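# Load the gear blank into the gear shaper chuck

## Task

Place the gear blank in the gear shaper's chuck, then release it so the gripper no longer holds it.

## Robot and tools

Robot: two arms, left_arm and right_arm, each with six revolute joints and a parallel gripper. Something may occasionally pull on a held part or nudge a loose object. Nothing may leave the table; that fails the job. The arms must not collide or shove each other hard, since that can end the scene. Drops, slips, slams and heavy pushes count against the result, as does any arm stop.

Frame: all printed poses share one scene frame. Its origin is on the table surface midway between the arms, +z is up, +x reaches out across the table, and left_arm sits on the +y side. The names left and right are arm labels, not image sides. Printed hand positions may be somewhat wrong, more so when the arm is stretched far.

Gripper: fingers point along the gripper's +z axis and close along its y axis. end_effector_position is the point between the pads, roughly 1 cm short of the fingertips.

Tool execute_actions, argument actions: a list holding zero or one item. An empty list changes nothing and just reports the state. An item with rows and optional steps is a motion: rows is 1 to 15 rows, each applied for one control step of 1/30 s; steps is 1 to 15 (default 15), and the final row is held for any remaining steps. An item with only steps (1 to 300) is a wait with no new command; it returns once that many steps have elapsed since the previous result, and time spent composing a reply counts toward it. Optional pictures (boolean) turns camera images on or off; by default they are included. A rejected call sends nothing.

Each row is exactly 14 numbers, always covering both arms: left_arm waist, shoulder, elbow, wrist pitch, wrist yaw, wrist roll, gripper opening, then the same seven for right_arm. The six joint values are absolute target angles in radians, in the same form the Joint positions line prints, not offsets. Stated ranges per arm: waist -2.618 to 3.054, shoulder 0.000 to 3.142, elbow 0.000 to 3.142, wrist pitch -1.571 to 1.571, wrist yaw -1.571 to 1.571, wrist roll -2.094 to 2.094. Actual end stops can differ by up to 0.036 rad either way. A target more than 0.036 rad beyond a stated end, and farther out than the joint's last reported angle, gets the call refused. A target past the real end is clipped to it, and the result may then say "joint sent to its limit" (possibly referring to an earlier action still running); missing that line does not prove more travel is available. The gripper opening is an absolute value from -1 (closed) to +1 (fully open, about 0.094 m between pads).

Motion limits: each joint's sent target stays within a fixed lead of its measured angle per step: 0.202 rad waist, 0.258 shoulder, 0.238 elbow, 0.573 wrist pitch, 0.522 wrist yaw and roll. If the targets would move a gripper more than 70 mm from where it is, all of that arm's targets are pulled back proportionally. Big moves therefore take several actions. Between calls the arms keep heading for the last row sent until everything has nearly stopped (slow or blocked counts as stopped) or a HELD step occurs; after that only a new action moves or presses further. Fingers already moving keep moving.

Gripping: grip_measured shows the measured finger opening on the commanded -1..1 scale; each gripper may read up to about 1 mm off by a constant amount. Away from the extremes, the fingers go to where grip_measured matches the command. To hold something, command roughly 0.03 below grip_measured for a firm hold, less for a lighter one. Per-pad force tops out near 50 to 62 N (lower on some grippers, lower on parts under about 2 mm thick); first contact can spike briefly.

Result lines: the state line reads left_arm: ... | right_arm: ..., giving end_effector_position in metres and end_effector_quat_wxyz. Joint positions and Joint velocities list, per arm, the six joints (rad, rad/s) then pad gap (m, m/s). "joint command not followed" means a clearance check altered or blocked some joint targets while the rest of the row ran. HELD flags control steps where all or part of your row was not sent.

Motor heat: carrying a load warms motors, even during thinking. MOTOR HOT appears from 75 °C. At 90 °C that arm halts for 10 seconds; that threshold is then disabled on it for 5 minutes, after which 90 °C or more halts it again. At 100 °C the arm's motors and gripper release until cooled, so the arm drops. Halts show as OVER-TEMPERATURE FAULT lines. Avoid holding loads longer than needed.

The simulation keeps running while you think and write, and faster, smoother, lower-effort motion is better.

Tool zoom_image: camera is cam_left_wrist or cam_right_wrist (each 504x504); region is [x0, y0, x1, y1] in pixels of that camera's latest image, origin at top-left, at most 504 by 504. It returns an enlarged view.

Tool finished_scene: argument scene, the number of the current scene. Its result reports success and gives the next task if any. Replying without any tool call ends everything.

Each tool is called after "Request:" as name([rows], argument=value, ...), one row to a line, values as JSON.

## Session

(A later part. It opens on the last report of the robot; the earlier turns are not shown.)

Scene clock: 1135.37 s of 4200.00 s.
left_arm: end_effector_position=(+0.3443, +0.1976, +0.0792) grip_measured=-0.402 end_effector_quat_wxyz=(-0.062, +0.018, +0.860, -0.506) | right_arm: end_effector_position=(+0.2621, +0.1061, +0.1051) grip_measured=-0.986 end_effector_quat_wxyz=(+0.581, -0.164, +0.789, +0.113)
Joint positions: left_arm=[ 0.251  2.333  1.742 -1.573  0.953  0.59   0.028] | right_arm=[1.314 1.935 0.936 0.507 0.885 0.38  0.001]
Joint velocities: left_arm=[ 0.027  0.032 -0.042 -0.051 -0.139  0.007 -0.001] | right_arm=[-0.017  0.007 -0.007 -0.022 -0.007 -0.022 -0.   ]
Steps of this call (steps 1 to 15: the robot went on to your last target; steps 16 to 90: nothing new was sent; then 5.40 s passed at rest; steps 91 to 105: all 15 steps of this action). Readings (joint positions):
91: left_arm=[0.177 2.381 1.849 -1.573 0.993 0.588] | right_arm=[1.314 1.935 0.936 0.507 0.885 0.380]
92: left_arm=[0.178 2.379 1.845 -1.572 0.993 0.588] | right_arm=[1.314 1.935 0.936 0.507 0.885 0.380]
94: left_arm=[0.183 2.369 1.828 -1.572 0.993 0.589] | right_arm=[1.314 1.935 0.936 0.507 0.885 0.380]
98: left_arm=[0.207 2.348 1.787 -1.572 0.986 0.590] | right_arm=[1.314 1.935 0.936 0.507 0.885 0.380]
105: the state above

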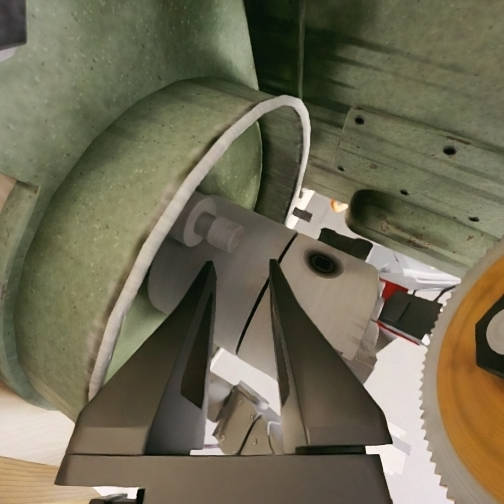

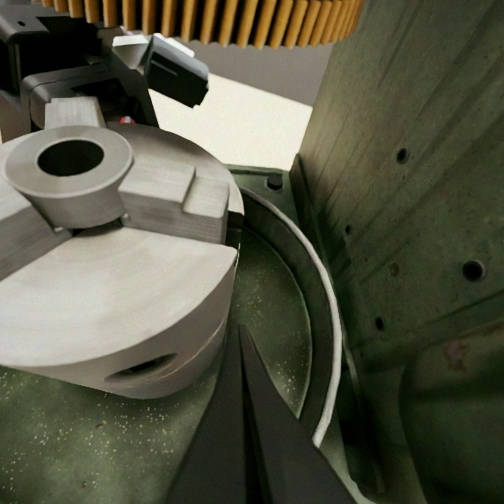

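Request:
execute_actions([
  {"rows":[[0.25,2.35,1.805,-1.57,1.04,0.6,-1, 1.32,1.935,0.96,0.49,0.9,0.39,-1]],"steps":12},
], pictures=false)

Request:
execute_actions([
  {"rows":[[0.175,2.35,1.805,-1.57,1.04,0.6,-1, 1.32,1.935,0.96,0.49,0.9,0.39,-1]],"steps":12},
], pictures=false)

Request:
execute_actions([
  {"rows":[[0.175,2.35,1.805,-1.57,0.95,0.6,-0.4, 1.32,1.935,0.96,0.49,0.9,0.39,-1]],"steps":15},
])

Scene clock: 1149.87 s of 4200.00 s.
left_arm: end_effector_position=(+0.3587, +0.1947, +0.0910) grip_measured=-0.988 end_effector_quat_wxyz=(-0.034, +0.015, +0.850, -0.525) | right_arm: end_effector_position=(+0.2621, +0.1061, +0.1051) grip_measured=-0.986 end_effector_quat_wxyz=(+0.581, -0.164, +0.789, +0.113)
Joint positions: left_arm=[ 0.251  2.337  1.779 -1.573  1.017  0.59   0.001] | right_arm=[1.314 1.935 0.936 0.507 0.885 0.38  0.001]
Joint velocities: left_arm=[ 0.002  0.002 -0.002 -0.051  0.051 -0.11  -0.001] | right_arm=[-0.002 -0.012 -0.022  0.066  0.022  0.081  0.   ]
Steps of this call (steps 1 to 30: the robot went on to your last target; steps 31 to 90: nothing new was sent; then 11.10 s passed at rest; steps 91 to 102: all 12 steps of this action). Readings (joint positions):
91: left_arm=[0.251 2.334 1.746 -1.573 0.949 0.590] | right_arm=[1.314 1.935 0.936 0.507 0.885 0.380]
92: left_arm=[0.251 2.337 1.755 -1.573 0.963 0.590] | right_arm=[1.314 1.935 0.936 0.507 0.885 0.380]
94: left_arm=[0.251 2.337 1.771 -1.573 0.985 0.590] | right_arm=[1.314 1.935 0.936 0.507 0.885 0.380]
98: left_arm=[0.251 2.337 1.779 -1.573 1.009 0.590] | right_arm=[1.314 1.935 0.936 0.507 0.885 0.380]
102: the state above

Scene clock: 1150.27 s of 4200.00 s.
left_arm: end_effector_position=(+0.3528, +0.1629, +0.0919) grip_measured=-0.988 end_effector_quat_wxyz=(-0.054, +0.049, +0.847, -0.526) | right_arm: end_effector_position=(+0.2621, +0.1061, +0.1051) grip_measured=-0.986 end_effector_quat_wxyz=(+0.581, -0.164, +0.789, +0.113)
Joint positions: left_arm=[ 0.168  2.337  1.779 -1.573  1.023  0.59   0.001] | right_arm=[1.314 1.935 0.936 0.507 0.885 0.38  0.001]
Joint velocities: left_arm=[ 0.051 -0.012  0.007 -0.022  0.051  0.007  0.   ] | right_arm=[-0.002 -0.022 -0.002  0.051 -0.051  0.007  0.   ]
Steps of this call (steps 1 to 12: all 12 steps of this action). Readings (joint positions):
1: left_arm=[0.245 2.337 1.779 -1.573 1.017 0.590] | right_arm=[1.314 1.935 0.936 0.507 0.885 0.380]
2: left_arm=[0.235 2.337 1.779 -1.573 1.017 0.590] | right_arm=[1.314 1.935 0.936 0.507 0.885 0.380]
4: left_arm=[0.203 2.337 1.779 -1.573 1.019 0.590] | right_arm=[1.314 1.935 0.936 0.507 0.885 0.380]
8: left_arm=[0.165 2.337 1.779 -1.573 1.023 0.590] | right_arm=[1.314 1.935 0.936 0.507 0.885 0.380]
12: the state above

Scene clock: 1150.77 s of 4200.00 s.
left_arm: end_effector_position=(+0.3472, +0.1682, +0.0843) grip_measured=-0.402 end_effector_quat_wxyz=(-0.066, +0.059, +0.859, -0.504) | right_arm: end_effector_position=(+0.2621, +0.1061, +0.1051) grip_measured=-0.986 end_effector_quat_wxyz=(+0.581, -0.164, +0.789, +0.113)
Joint positions: left_arm=[ 0.169  2.337  1.779 -1.573  0.964  0.59   0.028] | right_arm=[1.314 1.935 0.936 0.507 0.885 0.38  0.001]
Joint velocities: left_arm=[-0.012  0.002 -0.002 -0.022  0.095 -0.007  0.001] | right_arm=[-0.012  0.002 -0.012  0.095 -0.007  0.022 -0.001]
Steps of this call (steps 1 to 15: all 15 steps of this action). Readings (joint positions):
1: left_arm=[0.169 2.337 1.779 -1.573 1.012 0.590] | right_arm=[1.314 1.935 0.936 0.507 0.885 0.380]
2: left_arm=[0.169 2.337 1.779 -1.573 0.999 0.590] | right_arm=[1.314 1.935 0.936 0.507 0.885 0.380]
4: left_arm=[0.169 2.337 1.779 -1.573 0.980 0.590] | right_arm=[1.314 1.935 0.936 0.507 0.885 0.380]
8: left_arm=[0.169 2.337 1.779 -1.573 0.964 0.590] | right_arm=[1.314 1.935 0.936 0.507 0.885 0.380]
15: the state above

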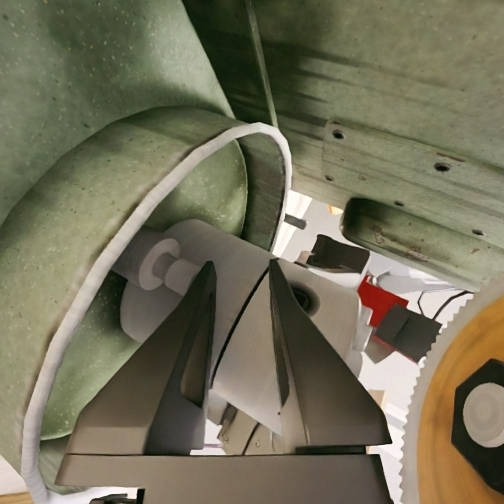

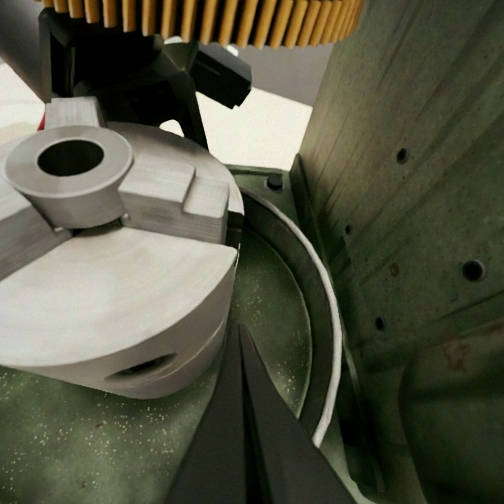

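Press more and drag by waist only.

Request:
execute_actions([
  {"rows":[[0.175,2.35,1.805,-1.57,0.9,0.6,-0.4, 1.32,1.935,0.96,0.49,0.9,0.39,-1],[0.175,2.35,1.805,-1.57,0.9,0.6,-0.4, 1.32,1.935,0.96,0.49,0.9,0.39,-1],[0.18,2.35,1.805,-1.57,0.9,0.6,-0.4, 1.32,1.935,0.96,0.49,0.9,0.39,-1],[0.185,2.35,1.805,-1.57,0.9,0.6,-0.4, 1.32,1.935,0.96,0.49,0.9,0.39,-1],[0.19,2.35,1.805,-1.57,0.9,0.6,-0.4, 1.32,1.935,0.96,0.49,0.9,0.39,-1],[0.195,2.35,1.805,-1.57,0.9,0.6,-0.4, 1.32,1.935,0.96,0.49,0.9,0.39,-1],[0.2,2.35,1.805,-1.57,0.9,0.6,-0.4, 1.32,1.935,0.96,0.49,0.9,0.39,-1],[0.205,2.35,1.805,-1.57,0.9,0.6,-0.4, 1.32,1.935,0.96,0.49,0.9,0.39,-1],[0.21,2.35,1.805,-1.57,0.9,0.6,-0.4, 1.32,1.935,0.96,0.49,0.9,0.39,-1],[0.215,2.35,1.805,-1.57,0.9,0.6,-0.4, 1.32,1.935,0.96,0.49,0.9,0.39,-1],[0.22,2.35,1.805,-1.57,0.9,0.6,-0.4, 1.32,1.935,0.96,0.49,0.9,0.39,-1],[0.225,2.35,1.805,-1.57,0.9,0.6,-0.4, 1.32,1.935,0.96,0.49,0.9,0.39,-1]],"steps":15},
])

Scene clock: 1160.97 s of 4200.00 s.
left_arm: end_effector_position=(+0.3504, +0.1847, +0.0839) grip_measured=-0.402 end_effector_quat_wxyz=(-0.056, +0.041, +0.861, -0.504) | right_arm: end_effector_position=(+0.2621, +0.1061, +0.1051) grip_measured=-0.986 end_effector_quat_wxyz=(+0.581, -0.164, +0.789, +0.113)
Joint positions: left_arm=[ 0.212  2.337  1.779 -1.573  0.96   0.59   0.028] | right_arm=[1.314 1.935 0.936 0.507 0.885 0.38  0.001]
Joint velocities: left_arm=[ 0.105 -0.007  0.012 -0.037  0.022  0.037 -0.001] | right_arm=[ 0.002 -0.002  0.007 -0.051 -0.066 -0.037  0.   ]
Steps of this call (steps 1 to 15: the robot went on to your last target; steps 16 to 90: nothing new was sent; then 6.70 s passed at rest; steps 91 to 105: all 15 steps of this action). Readings (joint positions):
91: left_arm=[0.169 2.337 1.779 -1.573 0.961 0.590] | right_arm=[1.314 1.935 0.936 0.507 0.885 0.380]
92: left_arm=[0.169 2.337 1.779 -1.573 0.960 0.590] | right_arm=[1.314 1.935 0.936 0.507 0.885 0.380]
94: left_arm=[0.169 2.337 1.779 -1.573 0.959 0.590] | right_arm=[1.314 1.935 0.936 0.507 0.885 0.380]
98: left_arm=[0.175 2.337 1.779 -1.573 0.960 0.590] | right_arm=[1.314 1.935 0.936 0.507 0.885 0.380]
105: the state above

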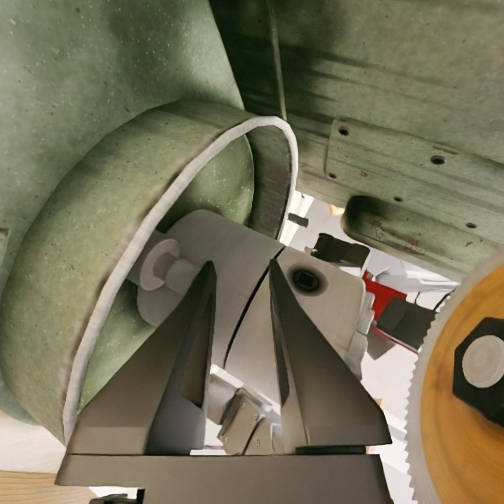

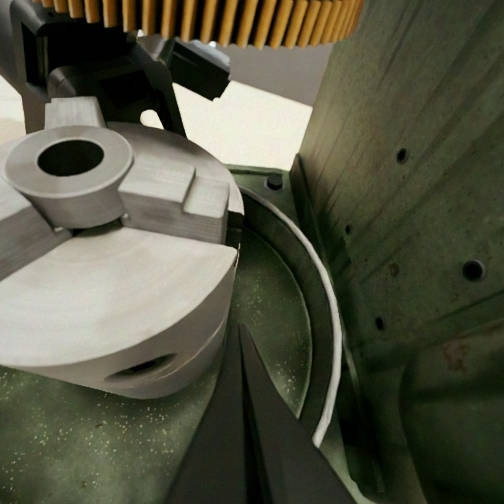

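Request:
execute_actions([
  {"rows":[[0.23,2.33,1.76,-1.57,0.9,0.6,-0.4, 1.32,1.935,0.96,0.49,0.9,0.39,-1],[0.233,2.327,1.754,-1.57,0.9,0.6,-0.4, 1.32,1.935,0.96,0.49,0.9,0.39,-1],[0.236,2.324,1.748,-1.57,0.9,0.6,-0.4, 1.32,1.935,0.96,0.49,0.9,0.39,-1],[0.24,2.321,1.742,-1.57,0.9,0.6,-0.4, 1.32,1.935,0.96,0.49,0.9,0.39,-1],[0.244,2.318,1.736,-1.57,0.9,0.6,-0.4, 1.32,1.935,0.96,0.49,0.9,0.39,-1],[0.248,2.315,1.73,-1.57,0.9,0.6,-0.4, 1.32,1.935,0.96,0.49,0.9,0.39,-1],[0.252,2.312,1.724,-1.57,0.9,0.6,-0.4, 1.32,1.935,0.96,0.49,0.9,0.39,-1],[0.256,2.309,1.718,-1.57,0.9,0.6,-0.4, 1.32,1.935,0.96,0.49,0.9,0.39,-1],[0.26,2.306,1.712,-1.57,0.9,0.6,-0.4, 1.32,1.935,0.96,0.49,0.9,0.39,-1],[0.264,2.303,1.706,-1.57,0.9,0.6,-0.4, 1.32,1.935,0.96,0.49,0.9,0.39,-1],[0.268,2.30,1.70,-1.57,0.9,0.6,-0.4, 1.32,1.935,0.96,0.49,0.9,0.39,-1]],"steps":15},
])

Scene clock: 1172.90 s of 4200.00 s.
left_arm: end_effector_position=(+0.3434, +0.2003, +0.0863) grip_measured=-0.402 end_effector_quat_wxyz=(-0.053, +0.018, +0.861, -0.505) | right_arm: end_effector_position=(+0.2621, +0.1061, +0.1051) grip_measured=-0.986 end_effector_quat_wxyz=(+0.581, -0.164, +0.789, +0.113)
Joint positions: left_arm=[ 0.259  2.307  1.731 -1.573  0.954  0.59   0.028] | right_arm=[1.314 1.935 0.936 0.507 0.885 0.38  0.001]
Joint velocities: left_arm=[ 0.027 -0.017  0.002 -0.022 -0.051 -0.066  0.001] | right_arm=[-0.007 -0.002 -0.012 -0.066 -0.007 -0.081 -0.   ]
Steps of this call (steps 1 to 15: the robot went on to your last target; steps 16 to 90: nothing new was sent; then 8.43 s passed at rest; steps 91 to 105: all 15 steps of this action). Readings (joint positions):
91: left_arm=[0.215 2.337 1.779 -1.573 0.959 0.590] | right_arm=[1.314 1.935 0.936 0.507 0.885 0.380]
92: left_arm=[0.216 2.337 1.779 -1.573 0.959 0.590] | right_arm=[1.314 1.935 0.936 0.507 0.885 0.380]
94: left_arm=[0.217 2.336 1.778 -1.573 0.959 0.590] | right_arm=[1.314 1.935 0.936 0.507 0.885 0.380]
98: left_arm=[0.231 2.324 1.757 -1.573 0.955 0.590] | right_arm=[1.314 1.935 0.936 0.507 0.885 0.380]
105: the state above

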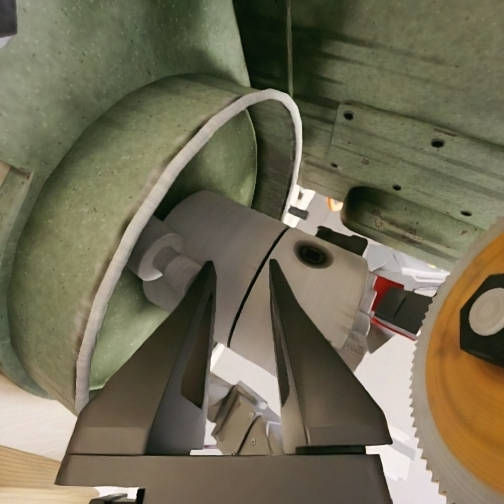

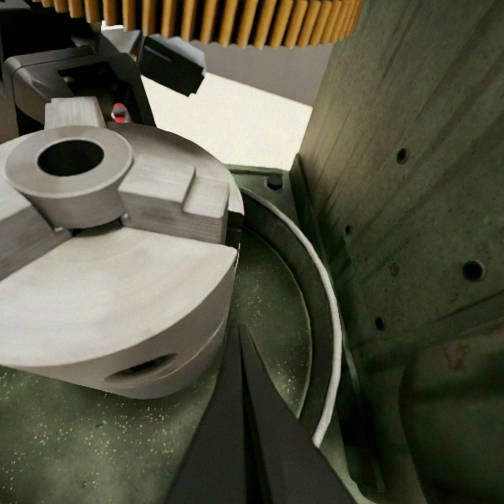

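Request:
execute_actions([
  {"rows":[[0.272,2.297,1.694,-1.57,0.9,0.6,-0.4, 1.32,1.935,0.96,0.49,0.9,0.39,-1],[0.276,2.294,1.688,-1.57,0.9,0.6,-0.4, 1.32,1.935,0.96,0.49,0.9,0.39,-1],[0.28,2.291,1.682,-1.57,0.9,0.6,-0.4, 1.32,1.935,0.96,0.49,0.9,0.39,-1],[0.284,2.288,1.676,-1.57,0.9,0.6,-0.4, 1.32,1.935,0.96,0.49,0.9,0.39,-1],[0.288,2.285,1.67,-1.57,0.9,0.6,-0.4, 1.32,1.935,0.96,0.49,0.9,0.39,-1],[0.292,2.282,1.664,-1.57,0.9,0.6,-0.4, 1.32,1.935,0.96,0.49,0.9,0.39,-1],[0.296,2.279,1.658,-1.57,0.9,0.6,-0.4, 1.32,1.935,0.96,0.49,0.9,0.39,-1],[0.3,2.276,1.652,-1.57,0.9,0.6,-0.4, 1.32,1.935,0.96,0.49,0.9,0.39,-1],[0.304,2.273,1.646,-1.57,0.9,0.6,-0.4, 1.32,1.935,0.96,0.49,0.9,0.39,-1],[0.308,2.27,1.64,-1.57,0.9,0.6,-0.4, 1.32,1.935,0.96,0.49,0.9,0.39,-1]],"steps":15},
])

Scene clock: 1181.27 s of 4200.00 s.
left_arm: end_effector_position=(+0.3334, +0.2135, +0.0880) grip_measured=-0.402 end_effector_quat_wxyz=(-0.052, -0.008, +0.859, -0.509) | right_arm: end_effector_position=(+0.2621, +0.1061, +0.1051) grip_measured=-0.986 end_effector_quat_wxyz=(+0.581, -0.164, +0.789, +0.113)
Joint positions: left_arm=[ 0.305  2.274  1.672 -1.573  0.953  0.591  0.028] | right_arm=[1.314 1.935 0.936 0.507 0.885 0.38  0.001]
Joint velocities: left_arm=[-0.002 -0.007  0.002  0.037 -0.007  0.007 -0.001] | right_arm=[-0.017 -0.017  0.002  0.022  0.007 -0.081 -0.   ]
Steps of this call (steps 1 to 15: the robot went on to your last target; steps 16 to 90: nothing new was sent; then 4.87 s passed at rest; steps 91 to 105: all 15 steps of this action). Readings (joint positions):
91: left_arm=[0.259 2.307 1.730 -1.573 0.954 0.590] | right_arm=[1.314 1.935 0.936 0.507 0.885 0.380]
92: left_arm=[0.259 2.307 1.730 -1.573 0.954 0.590] | right_arm=[1.314 1.935 0.936 0.507 0.885 0.380]
94: left_arm=[0.262 2.302 1.720 -1.573 0.954 0.590] | right_arm=[1.314 1.935 0.936 0.507 0.885 0.380]
98: left_arm=[0.278 2.286 1.693 -1.573 0.955 0.591] | right_arm=[1.314 1.935 0.936 0.507 0.885 0.380]
105: the state above

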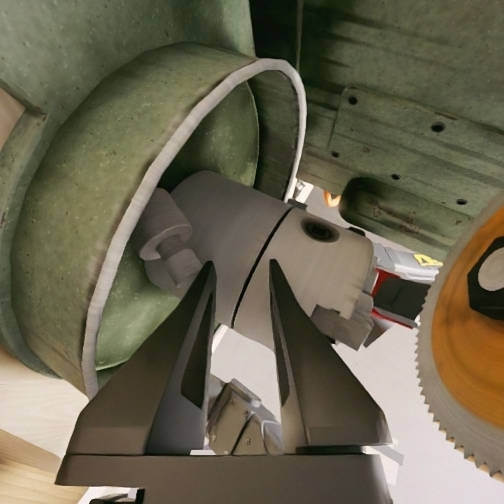

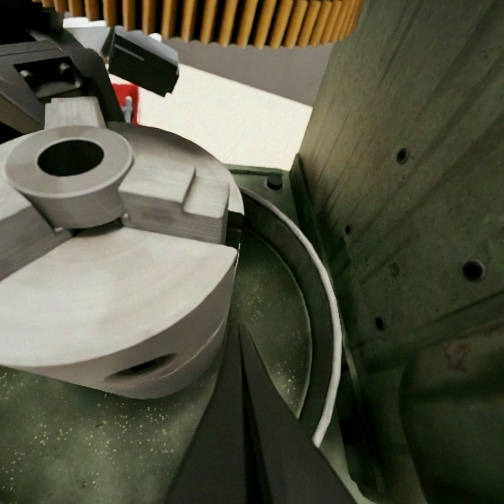

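Request:
execute_actions([
  {"rows":[[0.36,2.25,1.66,-1.57,1.0,0.6,-0.4, 1.32,1.935,0.96,0.49,0.9,0.39,-1]],"steps":15},
])

Scene clock: 1184.30 s of 4200.00 s.
left_arm: end_effector_position=(+0.3386, +0.2325, +0.0919) grip_measured=-0.402 end_effector_quat_wxyz=(-0.030, -0.037, +0.853, -0.520) | right_arm: end_effector_position=(+0.2621, +0.1061, +0.1051) grip_measured=-0.986 end_effector_quat_wxyz=(+0.581, -0.164, +0.789, +0.113)
Joint positions: left_arm=[ 0.363  2.273  1.672 -1.573  0.982  0.591  0.028] | right_arm=[1.314 1.935 0.936 0.507 0.885 0.38  0.001]
Joint velocities: left_arm=[ 0.002 -0.007 -0.007 -0.007  0.051  0.022 -0.001] | right_arm=[-0.002 -0.002 -0.007  0.007  0.007 -0.007 -0.   ]
Steps of this call (steps 1 to 15: the robot went on to your last target; steps 16 to 76: nothing new was sent; steps 77 to 91: all 15 steps of this action). Readings (joint positions):
77: left_arm=[0.309 2.273 1.672 -1.573 0.961 0.591] | right_arm=[1.314 1.935 0.936 0.507 0.885 0.380]
78: left_arm=[0.317 2.273 1.672 -1.573 0.967 0.591] | right_arm=[1.314 1.935 0.936 0.507 0.885 0.380]
80: left_arm=[0.339 2.273 1.672 -1.573 0.974 0.591] | right_arm=[1.314 1.935 0.936 0.507 0.885 0.380]
84: left_arm=[0.364 2.273 1.672 -1.573 0.977 0.591] | right_arm=[1.314 1.935 0.936 0.507 0.885 0.380]
91: the state above

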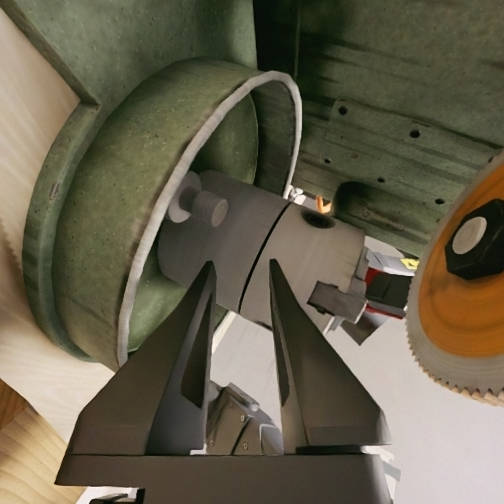

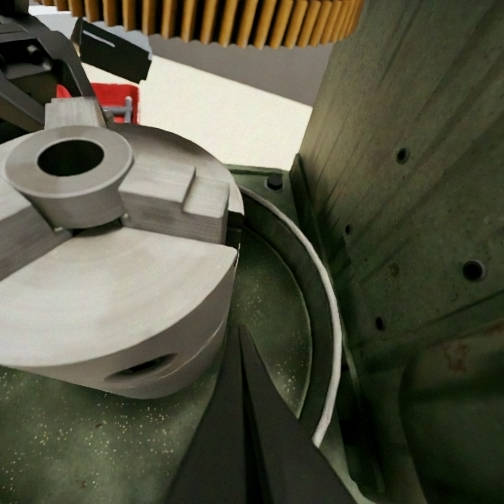

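Request:
execute_actions([
  {"rows":[[0.30,2.35,1.805,-1.57,1.04,0.6,-1, 1.32,1.935,0.96,0.49,0.9,0.39,-1]],"steps":12},
], pictures=false)

Request:
execute_actions([
  {"rows":[[0.205,2.35,1.805,-1.57,1.04,0.6,-1, 1.32,1.935,0.96,0.49,0.9,0.39,-1]],"steps":12},
], pictures=false)

Request:
execute_actions([
  {"rows":[[0.205,2.35,1.805,-1.57,0.9,0.6,-0.4, 1.32,1.935,0.96,0.49,0.9,0.39,-1]],"steps":15},
])

Scene clock: 1200.70 s of 4200.00 s.
left_arm: end_effector_position=(+0.3620, +0.2114, +0.0920) grip_measured=-0.988 end_effector_quat_wxyz=(-0.018, -0.002, +0.850, -0.526) | right_arm: end_effector_position=(+0.2621, +0.1061, +0.1051) grip_measured=-0.986 end_effector_quat_wxyz=(+0.581, -0.164, +0.789, +0.113)
Joint positions: left_arm=[ 0.295  2.334  1.777 -1.567  1.02   0.591  0.001] | right_arm=[1.314 1.935 0.936 0.507 0.885 0.38  0.001]
Joint velocities: left_arm=[ 0.007  0.012 -0.012  0.081 -0.037 -0.022 -0.   ] | right_arm=[ 0.017  0.007 -0.022  0.007  0.007 -0.022  0.   ]
Steps of this call (steps 1 to 15: the robot went on to your last target; steps 16 to 90: nothing new was sent; then 13.00 s passed at rest; steps 91 to 102: all 12 steps of this action). Readings (joint positions):
91: left_arm=[0.358 2.282 1.690 -1.573 0.983 0.591] | right_arm=[1.314 1.935 0.936 0.507 0.885 0.380]
92: left_arm=[0.349 2.302 1.727 -1.572 0.990 0.591] | right_arm=[1.314 1.935 0.936 0.507 0.885 0.380]
94: left_arm=[0.323 2.327 1.770 -1.565 1.004 0.591] | right_arm=[1.314 1.935 0.936 0.507 0.885 0.380]
98: left_arm=[0.294 2.334 1.777 -1.566 1.017 0.591] | right_arm=[1.314 1.935 0.936 0.507 0.885 0.380]
102: the state above

Scene clock: 1201.10 s of 4200.00 s.
left_arm: end_effector_position=(+0.3558, +0.1735, +0.0927) grip_measured=-0.988 end_effector_quat_wxyz=(-0.043, +0.039, +0.848, -0.527) | right_arm: end_effector_position=(+0.2621, +0.1061, +0.1051) grip_measured=-0.986 end_effector_quat_wxyz=(+0.581, -0.164, +0.789, +0.113)
Joint positions: left_arm=[ 0.196  2.334  1.777 -1.569  1.025  0.591  0.001] | right_arm=[1.314 1.935 0.936 0.507 0.885 0.38  0.001]
Joint velocities: left_arm=[ 0.066  0.007  0.002  0.007 -0.037 -0.037  0.002] | right_arm=[-0.007 -0.002 -0.002 -0.037  0.022  0.037 -0.001]
Steps of this call (steps 1 to 12: all 12 steps of this action). Readings (joint positions):
1: left_arm=[0.288 2.334 1.777 -1.567 1.020 0.591] | right_arm=[1.314 1.935 0.936 0.507 0.885 0.380]
2: left_arm=[0.275 2.334 1.777 -1.567 1.020 0.591] | right_arm=[1.314 1.935 0.936 0.507 0.885 0.380]
4: left_arm=[0.237 2.334 1.777 -1.567 1.020 0.591] | right_arm=[1.314 1.935 0.936 0.507 0.885 0.380]
8: left_arm=[0.191 2.334 1.777 -1.568 1.024 0.591] | right_arm=[1.314 1.935 0.936 0.507 0.885 0.380]
12: the state above

Scene clock: 1201.60 s of 4200.00 s.
left_arm: end_effector_position=(+0.3457, +0.1837, +0.0794) grip_measured=-0.402 end_effector_quat_wxyz=(-0.067, +0.055, +0.869, -0.487) | right_arm: end_effector_position=(+0.2621, +0.1061, +0.1051) grip_measured=-0.986 end_effector_quat_wxyz=(+0.581, -0.164, +0.789, +0.113)
Joint positions: left_arm=[ 0.199  2.334  1.777 -1.57   0.917  0.591  0.028] | right_arm=[1.314 1.935 0.936 0.507 0.885 0.38  0.001]
Joint velocities: left_arm=[ 0.007 -0.007  0.002 -0.051 -0.022 -0.037 -0.   ] | right_arm=[ 0.007 -0.017 -0.002 -0.007 -0.007  0.007 -0.   ]
Steps of this call (steps 1 to 15: all 15 steps of this action). Readings (joint positions):
1: left_arm=[0.198 2.334 1.777 -1.569 1.006 0.591] | right_arm=[1.314 1.935 0.936 0.507 0.885 0.380]
2: left_arm=[0.199 2.334 1.777 -1.570 0.984 0.591] | right_arm=[1.314 1.935 0.936 0.507 0.885 0.380]
4: left_arm=[0.199 2.334 1.777 -1.570 0.951 0.591] | right_arm=[1.314 1.935 0.936 0.507 0.885 0.380]
8: left_arm=[0.199 2.334 1.777 -1.570 0.919 0.591] | right_arm=[1.314 1.935 0.936 0.507 0.885 0.380]
15: the state above

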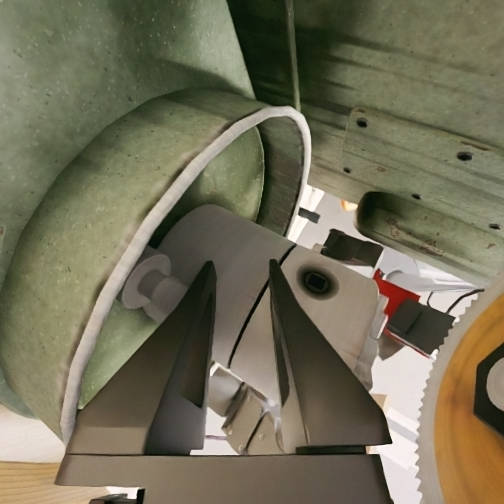

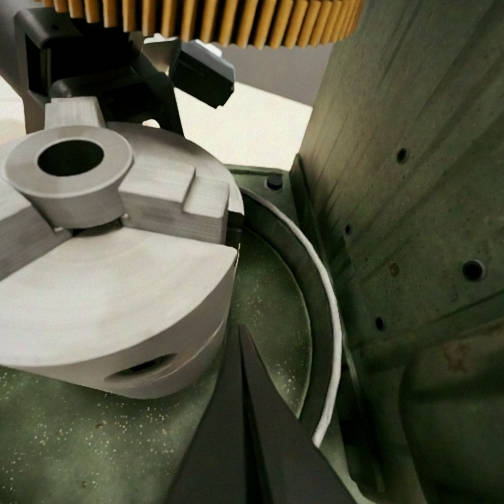

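Request:
execute_actions([
  {"rows":[[0.21,2.325,1.755,-1.57,0.86,0.6,-0.4, 1.32,1.935,0.96,0.49,0.9,0.39,-1],[0.215,2.322,1.75,-1.57,0.86,0.6,-0.4, 1.32,1.935,0.96,0.49,0.9,0.39,-1],[0.22,2.319,1.744,-1.57,0.86,0.6,-0.4, 1.32,1.935,0.96,0.49,0.9,0.39,-1],[0.225,2.316,1.738,-1.57,0.86,0.6,-0.4, 1.32,1.935,0.96,0.49,0.9,0.39,-1],[0.23,2.313,1.732,-1.57,0.86,0.6,-0.4, 1.32,1.935,0.96,0.49,0.9,0.39,-1],[0.235,2.31,1.726,-1.57,0.86,0.6,-0.4, 1.32,1.935,0.96,0.49,0.9,0.39,-1],[0.24,2.306,1.718,-1.57,0.86,0.6,-0.4, 1.32,1.935,0.96,0.49,0.9,0.39,-1],[0.245,2.302,1.71,-1.57,0.86,0.6,-0.4, 1.32,1.935,0.96,0.49,0.9,0.39,-1],[0.25,2.298,1.702,-1.57,0.86,0.6,-0.4, 1.32,1.935,0.96,0.49,0.9,0.39,-1],[0.255,2.294,1.694,-1.57,0.86,0.6,-0.4, 1.32,1.935,0.96,0.49,0.9,0.39,-1],[0.26,2.29,1.686,-1.57,0.86,0.6,-0.4, 1.32,1.935,0.96,0.49,0.9,0.39,-1]],"steps":15},
])

Scene clock: 1211.77 s of 4200.00 s.
left_arm: end_effector_position=(+0.3373, +0.2023, +0.0794) grip_measured=-0.402 end_effector_quat_wxyz=(-0.064, +0.027, +0.870, -0.489) | right_arm: end_effector_position=(+0.2621, +0.1061, +0.1051) grip_measured=-0.986 end_effector_quat_wxyz=(+0.581, -0.164, +0.789, +0.113)
Joint positions: left_arm=[ 0.255  2.304  1.72  -1.565  0.909  0.591  0.028] | right_arm=[1.314 1.935 0.936 0.507 0.885 0.38  0.001]
Joint velocities: left_arm=[ 0.032 -0.017 -0.027 -0.022  0.037 -0.007  0.001] | right_arm=[ 0.002 -0.012 -0.022 -0.051 -0.037 -0.022  0.   ]
Steps of this call (steps 1 to 15: the robot went on to your last target; steps 16 to 90: nothing new was sent; then 6.67 s passed at rest; steps 91 to 105: all 15 steps of this action). Readings (joint positions):
91: left_arm=[0.199 2.334 1.777 -1.570 0.914 0.591] | right_arm=[1.314 1.935 0.936 0.507 0.885 0.380]
92: left_arm=[0.200 2.334 1.777 -1.571 0.912 0.591] | right_arm=[1.314 1.935 0.936 0.507 0.885 0.380]
94: left_arm=[0.203 2.333 1.776 -1.573 0.911 0.591] | right_arm=[1.314 1.935 0.936 0.507 0.885 0.380]
98: left_arm=[0.220 2.320 1.752 -1.572 0.908 0.591] | right_arm=[1.314 1.935 0.936 0.507 0.885 0.380]
105: the state above

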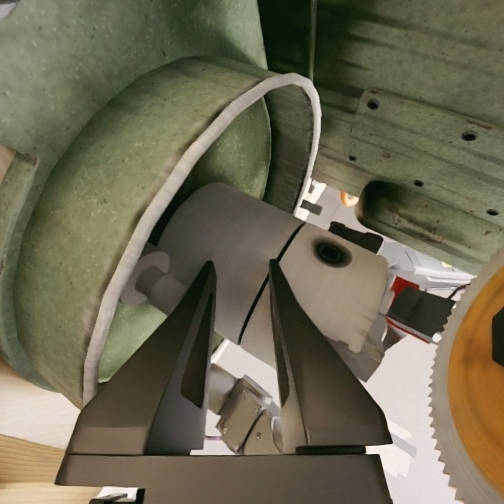

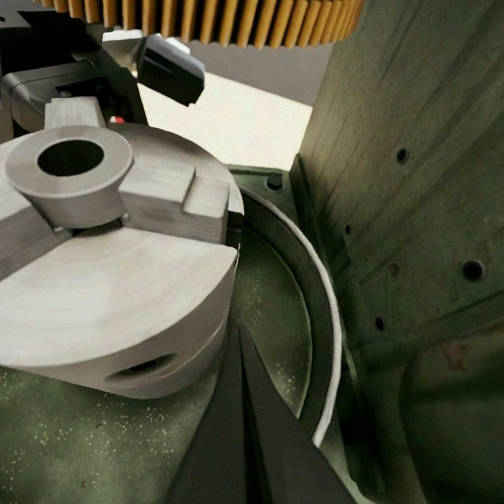

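More retraction.

Request:
execute_actions([
  {"rows":[[0.264,2.285,1.675,-1.57,0.86,0.6,-0.4, 1.32,1.935,0.96,0.49,0.9,0.39,-1],[0.268,2.28,1.665,-1.57,0.86,0.6,-0.4, 1.32,1.935,0.96,0.49,0.9,0.39,-1],[0.272,2.275,1.655,-1.57,0.86,0.6,-0.4, 1.32,1.935,0.96,0.49,0.9,0.39,-1],[0.276,2.27,1.645,-1.57,0.86,0.6,-0.4, 1.32,1.935,0.96,0.49,0.9,0.39,-1],[0.28,2.265,1.635,-1.57,0.86,0.6,-0.4, 1.32,1.935,0.96,0.49,0.9,0.39,-1],[0.284,2.26,1.625,-1.57,0.86,0.6,-0.4, 1.32,1.935,0.96,0.49,0.9,0.39,-1],[0.288,2.255,1.615,-1.57,0.86,0.6,-0.4, 1.32,1.935,0.96,0.49,0.9,0.39,-1],[0.292,2.25,1.605,-1.57,0.86,0.6,-0.4, 1.32,1.935,0.96,0.49,0.9,0.39,-1],[0.296,2.245,1.595,-1.57,0.86,0.6,-0.4, 1.32,1.935,0.96,0.49,0.9,0.39,-1],[0.3,2.24,1.585,-1.57,0.86,0.6,-0.4, 1.32,1.935,0.96,0.49,0.9,0.39,-1],[0.304,2.235,1.575,-1.57,0.86,0.6,-0.4, 1.32,1.935,0.96,0.49,0.9,0.39,-1]],"steps":15},
])

Scene clock: 1222.57 s of 4200.00 s.
left_arm: end_effector_position=(+0.3305, +0.2140, +0.0832) grip_measured=-0.402 end_effector_quat_wxyz=(-0.038, +0.004, +0.865, -0.500) | right_arm: end_effector_position=(+0.2621, +0.1061, +0.1051) grip_measured=-0.986 end_effector_quat_wxyz=(+0.581, -0.164, +0.789, +0.113)
Joint positions: left_arm=[ 0.305  2.244  1.623 -1.512  0.941  0.591  0.028] | right_arm=[1.314 1.935 0.936 0.507 0.885 0.38  0.001]
Joint velocities: left_arm=[ 0.032 -0.017 -0.061 -0.007 -0.037  0.081 -0.   ] | right_arm=[ 0.007 -0.002  0.002 -0.007 -0.051  0.022  0.   ]
Steps of this call (steps 1 to 15: the robot went on to your last target; steps 16 to 90: nothing new was sent; then 7.30 s passed at rest; steps 91 to 105: all 15 steps of this action). Readings (joint positions):
91: left_arm=[0.255 2.303 1.719 -1.565 0.909 0.591] | right_arm=[1.314 1.935 0.936 0.507 0.885 0.380]
92: left_arm=[0.256 2.302 1.716 -1.563 0.911 0.591] | right_arm=[1.314 1.935 0.936 0.507 0.885 0.380]
94: left_arm=[0.260 2.292 1.700 -1.548 0.917 0.591] | right_arm=[1.314 1.935 0.936 0.507 0.885 0.380]
98: left_arm=[0.275 2.271 1.666 -1.525 0.932 0.591] | right_arm=[1.314 1.935 0.936 0.507 0.885 0.380]
105: the state above

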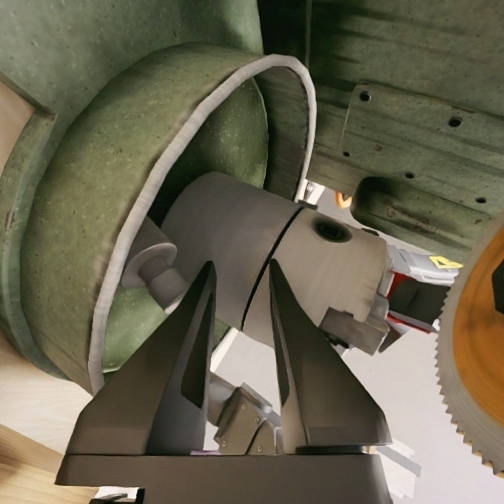

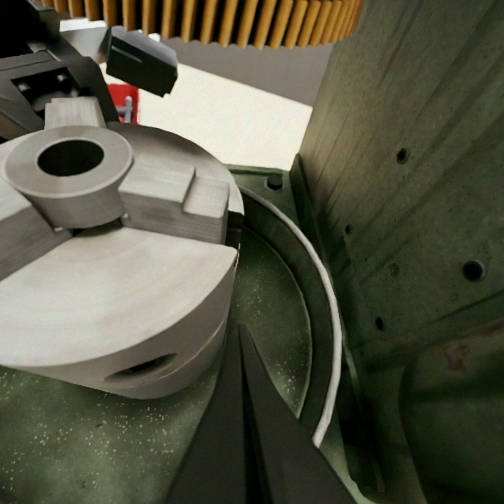

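Request:
execute_actions([
  {"rows":[[0.33,2.2,1.66,-1.57,1.0,0.6,-0.4, 1.32,1.935,0.96,0.49,0.9,0.39,-1]],"steps":12},
], pictures=false)

Request:
execute_actions([
  {"rows":[[0.36,1.95,1.55,-1.3,0.6,0,-0.4, 1.32,1.935,0.96,0.49,0.9,0.39,-1]],"steps":15},
], pictures=false)

Request:
execute_actions([
  {"rows":[[0.2,1.87,1.5,-1.19,0.45,-0.75,-0.4, 1.32,1.935,0.96,0.49,0.9,0.39,-1]],"steps":15},
], pictures=false)

Request:
execute_actions([
  {"rows":[[0.126,1.87,1.5,-1.19,0.45,-0.75,-0.4, 1.32,1.935,0.96,0.49,0.9,0.39,-1]],"steps":15},
])

Scene clock: 1248.67 s of 4200.00 s.
left_arm: end_effector_position=(+0.3315, +0.2173, +0.1032) grip_measured=-0.402 end_effector_quat_wxyz=(-0.028, -0.014, +0.857, -0.515) | right_arm: end_effector_position=(+0.2621, +0.1061, +0.1051) grip_measured=-0.986 end_effector_quat_wxyz=(+0.581, -0.164, +0.789, +0.113)
Joint positions: left_arm=[ 0.326  2.215  1.634 -1.564  0.98   0.591  0.028] | right_arm=[1.314 1.935 0.936 0.507 0.885 0.38  0.001]
Joint velocities: left_arm=[-0.007 -0.017 -0.022  0.007 -0.066  0.022 -0.   ] | right_arm=[ 0.002  0.012  0.007 -0.037  0.051 -0.081 -0.   ]
Steps of this call (steps 1 to 15: the robot went on to your last target; steps 16 to 90: nothing new was sent; then 22.70 s passed at rest; steps 91 to 102: all 12 steps of this action). Readings (joint positions):
91: left_arm=[0.308 2.241 1.624 -1.514 0.949 0.591] | right_arm=[1.314 1.935 0.936 0.507 0.885 0.380]
92: left_arm=[0.311 2.238 1.625 -1.523 0.955 0.591] | right_arm=[1.314 1.935 0.936 0.507 0.885 0.380]
94: left_arm=[0.319 2.228 1.627 -1.540 0.965 0.591] | right_arm=[1.314 1.935 0.936 0.507 0.885 0.380]
98: left_arm=[0.326 2.215 1.634 -1.558 0.976 0.591] | right_arm=[1.314 1.935 0.936 0.507 0.885 0.380]
102: the state above

Scene clock: 1249.17 s of 4200.00 s.
left_arm: end_effector_position=(+0.3281, +0.2758, +0.1153) grip_measured=-0.402 end_effector_quat_wxyz=(-0.007, -0.172, +0.936, -0.308) | right_arm: end_effector_position=(+0.2621, +0.1061, +0.1051) grip_measured=-0.986 end_effector_quat_wxyz=(+0.581, -0.164, +0.789, +0.113)
Joint positions: left_arm=[ 0.36   1.937  1.554 -1.321  0.614  0.024  0.028] | right_arm=[1.314 1.935 0.936 0.507 0.885 0.38  0.001]
Joint velocities: left_arm=[ 0.007  0.007 -0.012  0.037 -0.139 -0.125 -0.001] | right_arm=[ 0.012  0.002 -0.002  0.037  0.051 -0.051 -0.   ]
Steps of this call (steps 1 to 15: all 15 steps of this action). Readings (joint positions):
1: left_arm=[0.328 2.182 1.612 -1.513 0.924 0.505] | right_arm=[1.314 1.935 0.936 0.507 0.885 0.380]
2: left_arm=[0.331 2.131 1.575 -1.461 0.851 0.406] | right_arm=[1.314 1.935 0.936 0.507 0.885 0.380]
4: left_arm=[0.345 2.027 1.554 -1.419 0.753 0.258] | right_arm=[1.314 1.935 0.936 0.507 0.885 0.380]
8: left_arm=[0.360 1.926 1.554 -1.360 0.668 0.107] | right_arm=[1.314 1.935 0.936 0.507 0.885 0.380]
15: the state above

Scene clock: 1249.67 s of 4200.00 s.
left_arm: end_effector_position=(+0.3318, +0.2474, +0.1058) grip_measured=-0.402 end_effector_quat_wxyz=(-0.069, -0.422, +0.880, -0.208) | right_arm: end_effector_position=(+0.2621, +0.1061, +0.1051) grip_measured=-0.986 end_effector_quat_wxyz=(+0.581, -0.164, +0.789, +0.113)
Joint positions: left_arm=[ 0.199  1.886  1.517 -1.227  0.442 -0.705  0.028] | right_arm=[1.314 1.935 0.936 0.507 0.885 0.38  0.001]
Joint velocities: left_arm=[-0.007 -0.002  0.007  0.037 -0.081 -0.242 -0.001] | right_arm=[-0.007 -0.002  0.007  0.081 -0.022 -0.051  0.   ]
Steps of this call (steps 1 to 15: all 15 steps of this action). Readings (joint positions):
1: left_arm=[0.343 1.929 1.546 -1.299 0.582 -0.062] | right_arm=[1.314 1.935 0.936 0.507 0.885 0.380]
2: left_arm=[0.313 1.918 1.535 -1.274 0.547 -0.165] | right_arm=[1.314 1.935 0.936 0.507 0.885 0.380]
4: left_arm=[0.235 1.901 1.524 -1.247 0.513 -0.360] | right_arm=[1.314 1.935 0.936 0.507 0.885 0.380]
8: left_arm=[0.195 1.886 1.517 -1.241 0.462 -0.580] | right_arm=[1.314 1.935 0.936 0.507 0.885 0.380]
15: the state above

Scene clock: 1250.17 s of 4200.00 s.
left_arm: end_effector_position=(+0.3314, +0.2503, +0.1062) grip_measured=-0.402 end_effector_quat_wxyz=(-0.058, -0.431, +0.881, -0.184) | right_arm: end_effector_position=(+0.2621, +0.1061, +0.1051) grip_measured=-0.986 end_effector_quat_wxyz=(+0.581, -0.164, +0.789, +0.113)
Joint positions: left_arm=[ 0.183  1.873  1.517 -1.222  0.389 -0.74   0.028] | right_arm=[1.314 1.935 0.936 0.507 0.885 0.38  0.001]
Joint velocities: left_arm=[ 0.007  0.012 -0.002 -0.007 -0.007 -0.007 -0.002] | right_arm=[ 0.002 -0.012 -0.017  0.037 -0.066 -0.051  0.   ]
Steps of this call (steps 1 to 15: all 15 steps of this action). Readings (joint positions):
1: left_arm=[0.194 1.886 1.517 -1.226 0.438 -0.711] | right_arm=[1.314 1.935 0.936 0.507 0.885 0.380]
2: left_arm=[0.191 1.882 1.517 -1.225 0.426 -0.717] | right_arm=[1.314 1.935 0.936 0.507 0.885 0.380]
4: left_arm=[0.187 1.877 1.517 -1.223 0.407 -0.727] | right_arm=[1.314 1.935 0.936 0.507 0.885 0.380]
8: left_arm=[0.184 1.874 1.517 -1.222 0.393 -0.736] | right_arm=[1.314 1.935 0.936 0.507 0.885 0.380]
15: the state above

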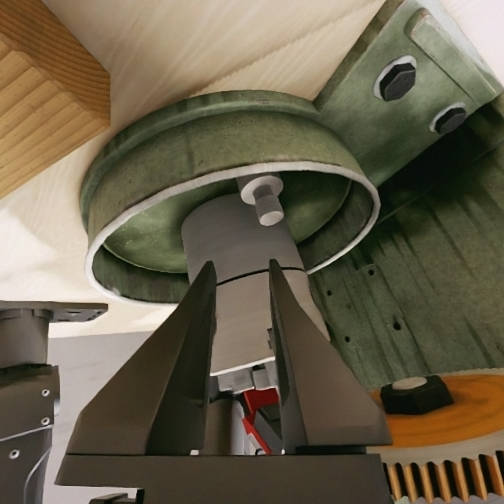

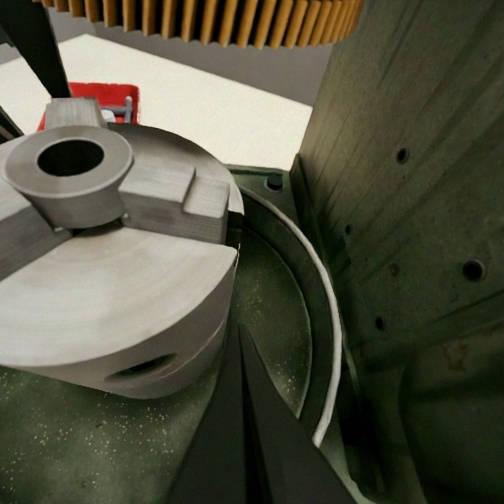

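Request:
execute_actions([
  {"rows":[[0.27,1.87,1.42,-1.1,0.6,-1.4,-0.4, 1.32,1.935,0.96,0.49,0.9,0.39,-1]],"steps":15},
], pictures=false)

Request:
execute_actions([
  {"rows":[[0.215,1.87,1.365,-1.05,0.665,-1.4,-0.4, 1.32,1.935,0.96,0.49,0.9,0.39,-1]],"steps":15},
])

Scene clock: 1257.30 s of 4200.00 s.
left_arm: end_effector_position=(+0.3416, +0.2545, +0.1032) grip_measured=-0.402 end_effector_quat_wxyz=(+0.141, +0.694, -0.660, +0.250) | right_arm: end_effector_position=(+0.2621, +0.1061, +0.1051) grip_measured=-0.986 end_effector_quat_wxyz=(+0.581, -0.164, +0.789, +0.113)
Joint positions: left_arm=[ 0.275  1.869  1.434 -1.11   0.582 -1.369  0.028] | right_arm=[1.314 1.935 0.936 0.507 0.885 0.38  0.001]
Joint velocities: left_arm=[-0.012 -0.007 -0.002  0.022  0.11  -0.183 -0.   ] | right_arm=[ 0.022  0.012 -0.012 -0.022 -0.022 -0.037  0.   ]
Steps of this call (steps 1 to 15: the robot went on to your last target; steps 16 to 90: nothing new was sent; then 3.63 s passed at rest; steps 91 to 105: all 15 steps of this action). Readings (joint positions):
91: left_arm=[0.196 1.870 1.503 -1.215 0.411 -0.816] | right_arm=[1.314 1.935 0.936 0.507 0.885 0.380]
92: left_arm=[0.216 1.867 1.479 -1.198 0.451 -0.918] | right_arm=[1.314 1.935 0.936 0.507 0.885 0.380]
94: left_arm=[0.256 1.868 1.446 -1.168 0.499 -1.089] | right_arm=[1.314 1.935 0.936 0.507 0.885 0.380]
98: left_arm=[0.277 1.869 1.434 -1.135 0.548 -1.271] | right_arm=[1.314 1.935 0.936 0.507 0.885 0.380]
105: the state above

Scene clock: 1257.80 s of 4200.00 s.
left_arm: end_effector_position=(+0.3403, +0.2210, +0.0980) grip_measured=-0.402 end_effector_quat_wxyz=(+0.169, +0.673, -0.666, +0.272) | right_arm: end_effector_position=(+0.2621, +0.1061, +0.1051) grip_measured=-0.986 end_effector_quat_wxyz=(+0.581, -0.164, +0.789, +0.113)
Joint positions: left_arm=[ 0.212  1.869  1.383 -1.057  0.653 -1.394  0.028] | right_arm=[1.314 1.935 0.936 0.507 0.885 0.38  0.001]
Joint velocities: left_arm=[ 0.007  0.007 -0.022 -0.037 -0.051 -0.037  0.001] | right_arm=[ 0.007 -0.017  0.002  0.037 -0.007  0.022  0.001]
Steps of this call (steps 1 to 15: all 15 steps of this action). Readings (joint positions):
1: left_arm=[0.270 1.869 1.427 -1.099 0.592 -1.375] | right_arm=[1.314 1.935 0.936 0.507 0.885 0.380]
2: left_arm=[0.260 1.869 1.417 -1.086 0.603 -1.378] | right_arm=[1.314 1.935 0.936 0.507 0.885 0.380]
4: left_arm=[0.233 1.869 1.395 -1.072 0.622 -1.384] | right_arm=[1.314 1.935 0.936 0.507 0.885 0.380]
8: left_arm=[0.212 1.869 1.383 -1.068 0.645 -1.390] | right_arm=[1.314 1.935 0.936 0.507 0.885 0.380]
15: the state above

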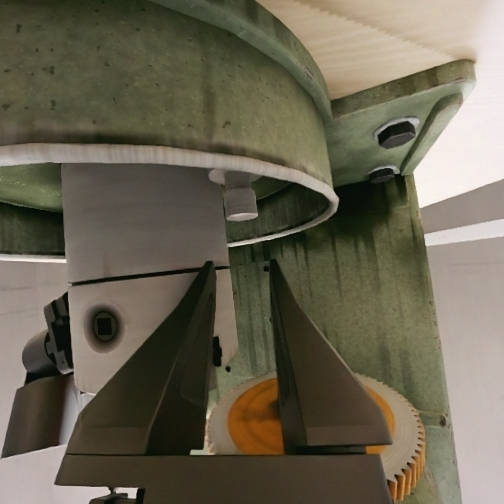

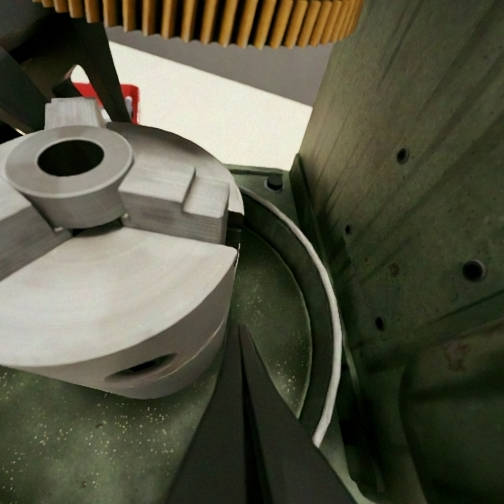

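Request:
execute_actions([
  {"rows":[[0.225,1.91,1.325,-0.985,0.665,-1.4,-0.5, 1.32,1.935,0.96,0.49,0.9,0.39,-1]],"steps":15},
])

Scene clock: 1264.57 s of 4200.00 s.
left_arm: end_effector_position=(+0.3420, +0.2230, +0.0786) grip_measured=-0.498 end_effector_quat_wxyz=(+0.173, +0.676, -0.662, +0.273) | right_arm: end_effector_position=(+0.2621, +0.1061, +0.1051) grip_measured=-0.986 end_effector_quat_wxyz=(+0.581, -0.164, +0.789, +0.113)
Joint positions: left_arm=[ 0.219  1.9    1.343 -0.992  0.657 -1.395  0.024] | right_arm=[1.314 1.935 0.936 0.507 0.885 0.38  0.001]
Joint velocities: left_arm=[-0.002  0.002 -0.002  0.022  0.022 -0.066  0.   ] | right_arm=[-0.007 -0.007  0.002  0.051 -0.007  0.022  0.   ]
Steps of this call (steps 1 to 15: the robot went on to your last target; steps 16 to 90: nothing new was sent; then 3.27 s passed at rest; steps 91 to 105: all 15 steps of this action). Readings (joint positions):
91: left_arm=[0.213 1.869 1.378 -1.045 0.656 -1.395] | right_arm=[1.314 1.935 0.936 0.507 0.885 0.380]
92: left_arm=[0.214 1.871 1.370 -1.031 0.657 -1.395] | right_arm=[1.314 1.935 0.936 0.507 0.885 0.380]
94: left_arm=[0.217 1.883 1.357 -1.015 0.657 -1.395] | right_arm=[1.314 1.935 0.936 0.507 0.885 0.380]
98: left_arm=[0.219 1.899 1.343 -1.002 0.657 -1.395] | right_arm=[1.314 1.935 0.936 0.507 0.885 0.380]
105: the state above

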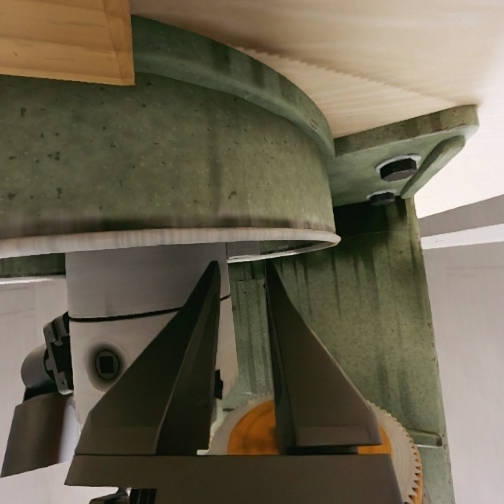

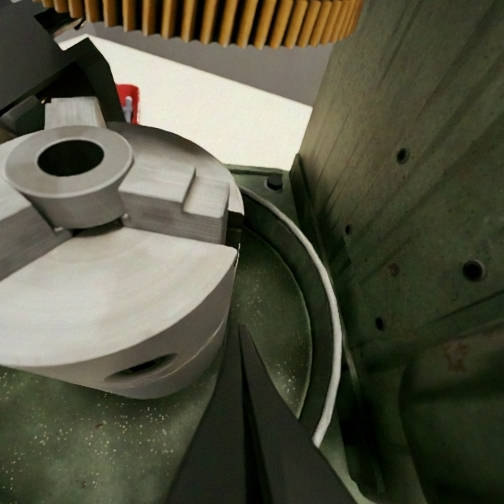

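Request:
execute_actions([
  {"rows":[[0.225,1.932,1.293,-0.93,0.665,-1.4,-0.5, 1.32,1.935,0.96,0.49,0.9,0.39,-1]],"steps":15},
], pictures=false)

Request:
execute_actions([
  {"rows":[[0.225,1.932,1.293,-0.93,0.665,-1.4,-0.76, 1.32,1.935,0.96,0.49,0.9,0.39,-1]],"steps":15},
])

Scene clock: 1269.53 s of 4200.00 s.
left_arm: end_effector_position=(+0.3453, +0.2234, +0.0755) grip_measured=-0.498 end_effector_quat_wxyz=(+0.167, +0.676, -0.661, +0.278) | right_arm: end_effector_position=(+0.2621, +0.1061, +0.1051) grip_measured=-0.986 end_effector_quat_wxyz=(+0.581, -0.164, +0.789, +0.113)
Joint positions: left_arm=[ 0.219  1.902  1.331 -0.96   0.659 -1.403  0.024] | right_arm=[1.314 1.935 0.936 0.507 0.885 0.38  0.001]
Joint velocities: left_arm=[ 0.012  0.012 -0.007  0.022 -0.051 -0.007 -0.001] | right_arm=[-0.002 -0.007  0.007 -0.022  0.051 -0.037  0.   ]
Steps of this call (steps 1 to 15: the robot went on to your last target; steps 16 to 90: nothing new was sent; then 1.47 s passed at rest; steps 91 to 105: all 15 steps of this action). Readings (joint positions):
91: left_arm=[0.219 1.900 1.338 -0.982 0.658 -1.395] | right_arm=[1.314 1.935 0.936 0.507 0.885 0.380]
92: left_arm=[0.219 1.901 1.333 -0.970 0.658 -1.395] | right_arm=[1.314 1.935 0.936 0.507 0.885 0.380]
94: left_arm=[0.219 1.902 1.331 -0.964 0.658 -1.397] | right_arm=[1.314 1.935 0.936 0.507 0.885 0.380]
98: left_arm=[0.219 1.902 1.331 -0.961 0.659 -1.401] | right_arm=[1.314 1.935 0.936 0.507 0.885 0.380]
105: the state above

Scene clock: 1270.03 s of 4200.00 s.
left_arm: end_effector_position=(+0.3458, +0.2235, +0.0760) grip_measured=-0.758 end_effector_quat_wxyz=(+0.167, +0.677, -0.660, +0.280) | right_arm: end_effector_position=(+0.2621, +0.1061, +0.1051) grip_measured=-0.986 end_effector_quat_wxyz=(+0.581, -0.164, +0.789, +0.113)
Joint positions: left_arm=[ 0.22   1.902  1.331 -0.959  0.663 -1.404  0.011] | right_arm=[1.314 1.935 0.936 0.507 0.885 0.38  0.001]
Joint velocities: left_arm=[-0.012 -0.012 -0.002 -0.037 -0.081 -0.022 -0.   ] | right_arm=[ 0.002 -0.017 -0.002  0.037  0.007 -0.081 -0.001]
Steps of this call (steps 1 to 15: all 15 steps of this action). Readings (joint positions):
1: left_arm=[0.219 1.902 1.331 -0.960 0.659 -1.403] | right_arm=[1.314 1.935 0.936 0.507 0.885 0.380]
2: left_arm=[0.219 1.902 1.331 -0.960 0.660 -1.404] | right_arm=[1.314 1.935 0.936 0.507 0.885 0.380]
4: left_arm=[0.220 1.902 1.331 -0.959 0.664 -1.404] | right_arm=[1.314 1.935 0.936 0.507 0.885 0.380]
8: left_arm=[0.220 1.902 1.331 -0.959 0.663 -1.404] | right_arm=[1.314 1.935 0.936 0.507 0.885 0.380]
15: the state above

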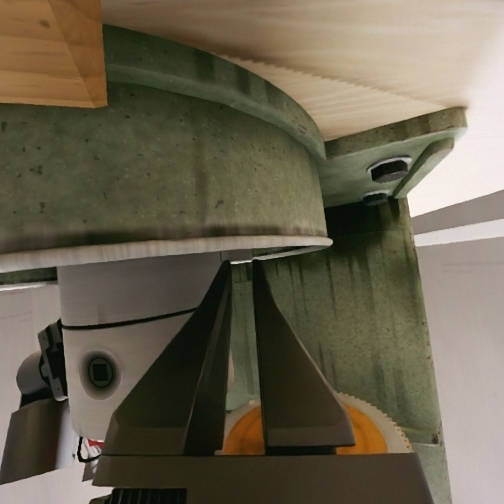

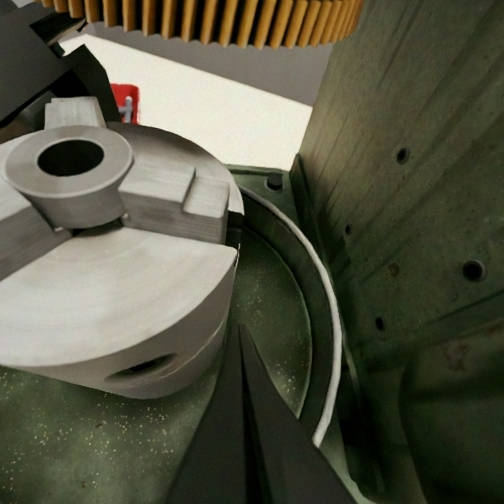

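Request:
execute_actions([
  {"rows":[[0.2,1.89,1.50,-1.14,0.6,-1.2,-0.45, 1.32,1.935,0.96,0.49,0.9,0.39,-1]],"steps":12},
], pictures=false)

Request:
execute_actions([
  {"rows":[[0.15,1.89,1.50,-1.14,0.49,-1.2,-0.45, 1.32,1.935,0.96,0.49,0.9,0.39,-1]],"steps":15},
])

Scene clock: 1278.07 s of 4200.00 s.
left_arm: end_effector_position=(+0.3524, +0.2283, +0.1046) grip_measured=-0.452 end_effector_quat_wxyz=(-0.130, -0.617, +0.729, -0.266) | right_arm: end_effector_position=(+0.2621, +0.1061, +0.1051) grip_measured=-0.986 end_effector_quat_wxyz=(+0.581, -0.164, +0.789, +0.113)
Joint positions: left_arm=[ 0.204  1.901  1.475 -1.104  0.6   -1.227  0.026] | right_arm=[1.314 1.935 0.936 0.507 0.885 0.38  0.001]
Joint velocities: left_arm=[ 0.002 -0.007  0.012 -0.007 -0.037  0.022 -0.   ] | right_arm=[-0.002 -0.007  0.002 -0.007  0.022  0.11   0.   ]
Steps of this call (steps 1 to 15: the robot went on to your last target; steps 16 to 90: nothing new was sent; then 4.63 s passed at rest; steps 91 to 102: all 12 steps of this action). Readings (joint positions):
91: left_arm=[0.218 1.904 1.356 -0.996 0.651 -1.372] | right_arm=[1.314 1.935 0.936 0.507 0.885 0.380]
92: left_arm=[0.215 1.909 1.390 -1.032 0.639 -1.340] | right_arm=[1.314 1.935 0.936 0.507 0.885 0.380]
94: left_arm=[0.209 1.906 1.451 -1.063 0.627 -1.291] | right_arm=[1.314 1.935 0.936 0.507 0.885 0.380]
98: left_arm=[0.204 1.901 1.475 -1.089 0.602 -1.243] | right_arm=[1.314 1.935 0.936 0.507 0.885 0.380]
102: the state above

Scene clock: 1278.57 s of 4200.00 s.
left_arm: end_effector_position=(+0.3533, +0.2385, +0.0982) grip_measured=-0.452 end_effector_quat_wxyz=(-0.099, -0.619, +0.747, -0.223) | right_arm: end_effector_position=(+0.2621, +0.1061, +0.1051) grip_measured=-0.986 end_effector_quat_wxyz=(+0.581, -0.164, +0.789, +0.113)
Joint positions: left_arm=[ 0.186  1.901  1.489 -1.104  0.491 -1.226  0.026] | right_arm=[1.314 1.935 0.936 0.507 0.885 0.38  0.001]
Joint velocities: left_arm=[ 0.007  0.022 -0.002 -0.051 -0.022 -0.081  0.   ] | right_arm=[-0.012 -0.007  0.007 -0.022 -0.037 -0.022 -0.001]
Steps of this call (steps 1 to 15: all 15 steps of this action). Readings (joint positions):
1: left_arm=[0.200 1.901 1.475 -1.104 0.583 -1.227] | right_arm=[1.314 1.935 0.936 0.507 0.885 0.380]
2: left_arm=[0.198 1.901 1.478 -1.104 0.563 -1.227] | right_arm=[1.314 1.935 0.936 0.507 0.885 0.380]
4: left_arm=[0.193 1.901 1.485 -1.105 0.533 -1.226] | right_arm=[1.314 1.935 0.936 0.507 0.885 0.380]
8: left_arm=[0.188 1.901 1.488 -1.105 0.505 -1.226] | right_arm=[1.314 1.935 0.936 0.507 0.885 0.380]
15: the state above

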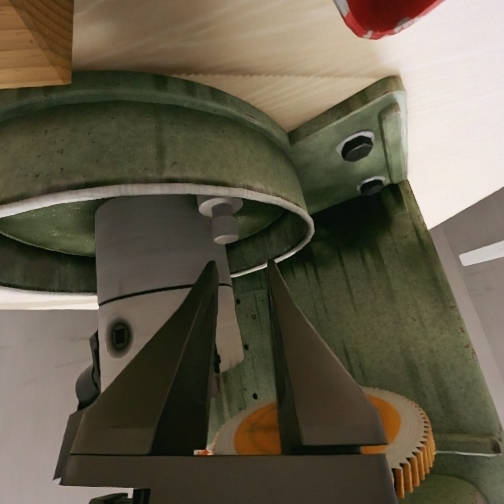

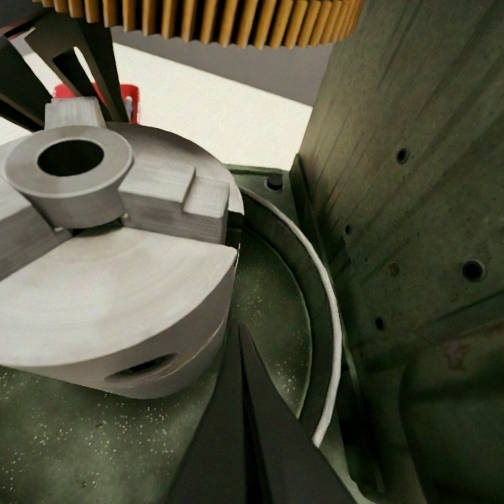

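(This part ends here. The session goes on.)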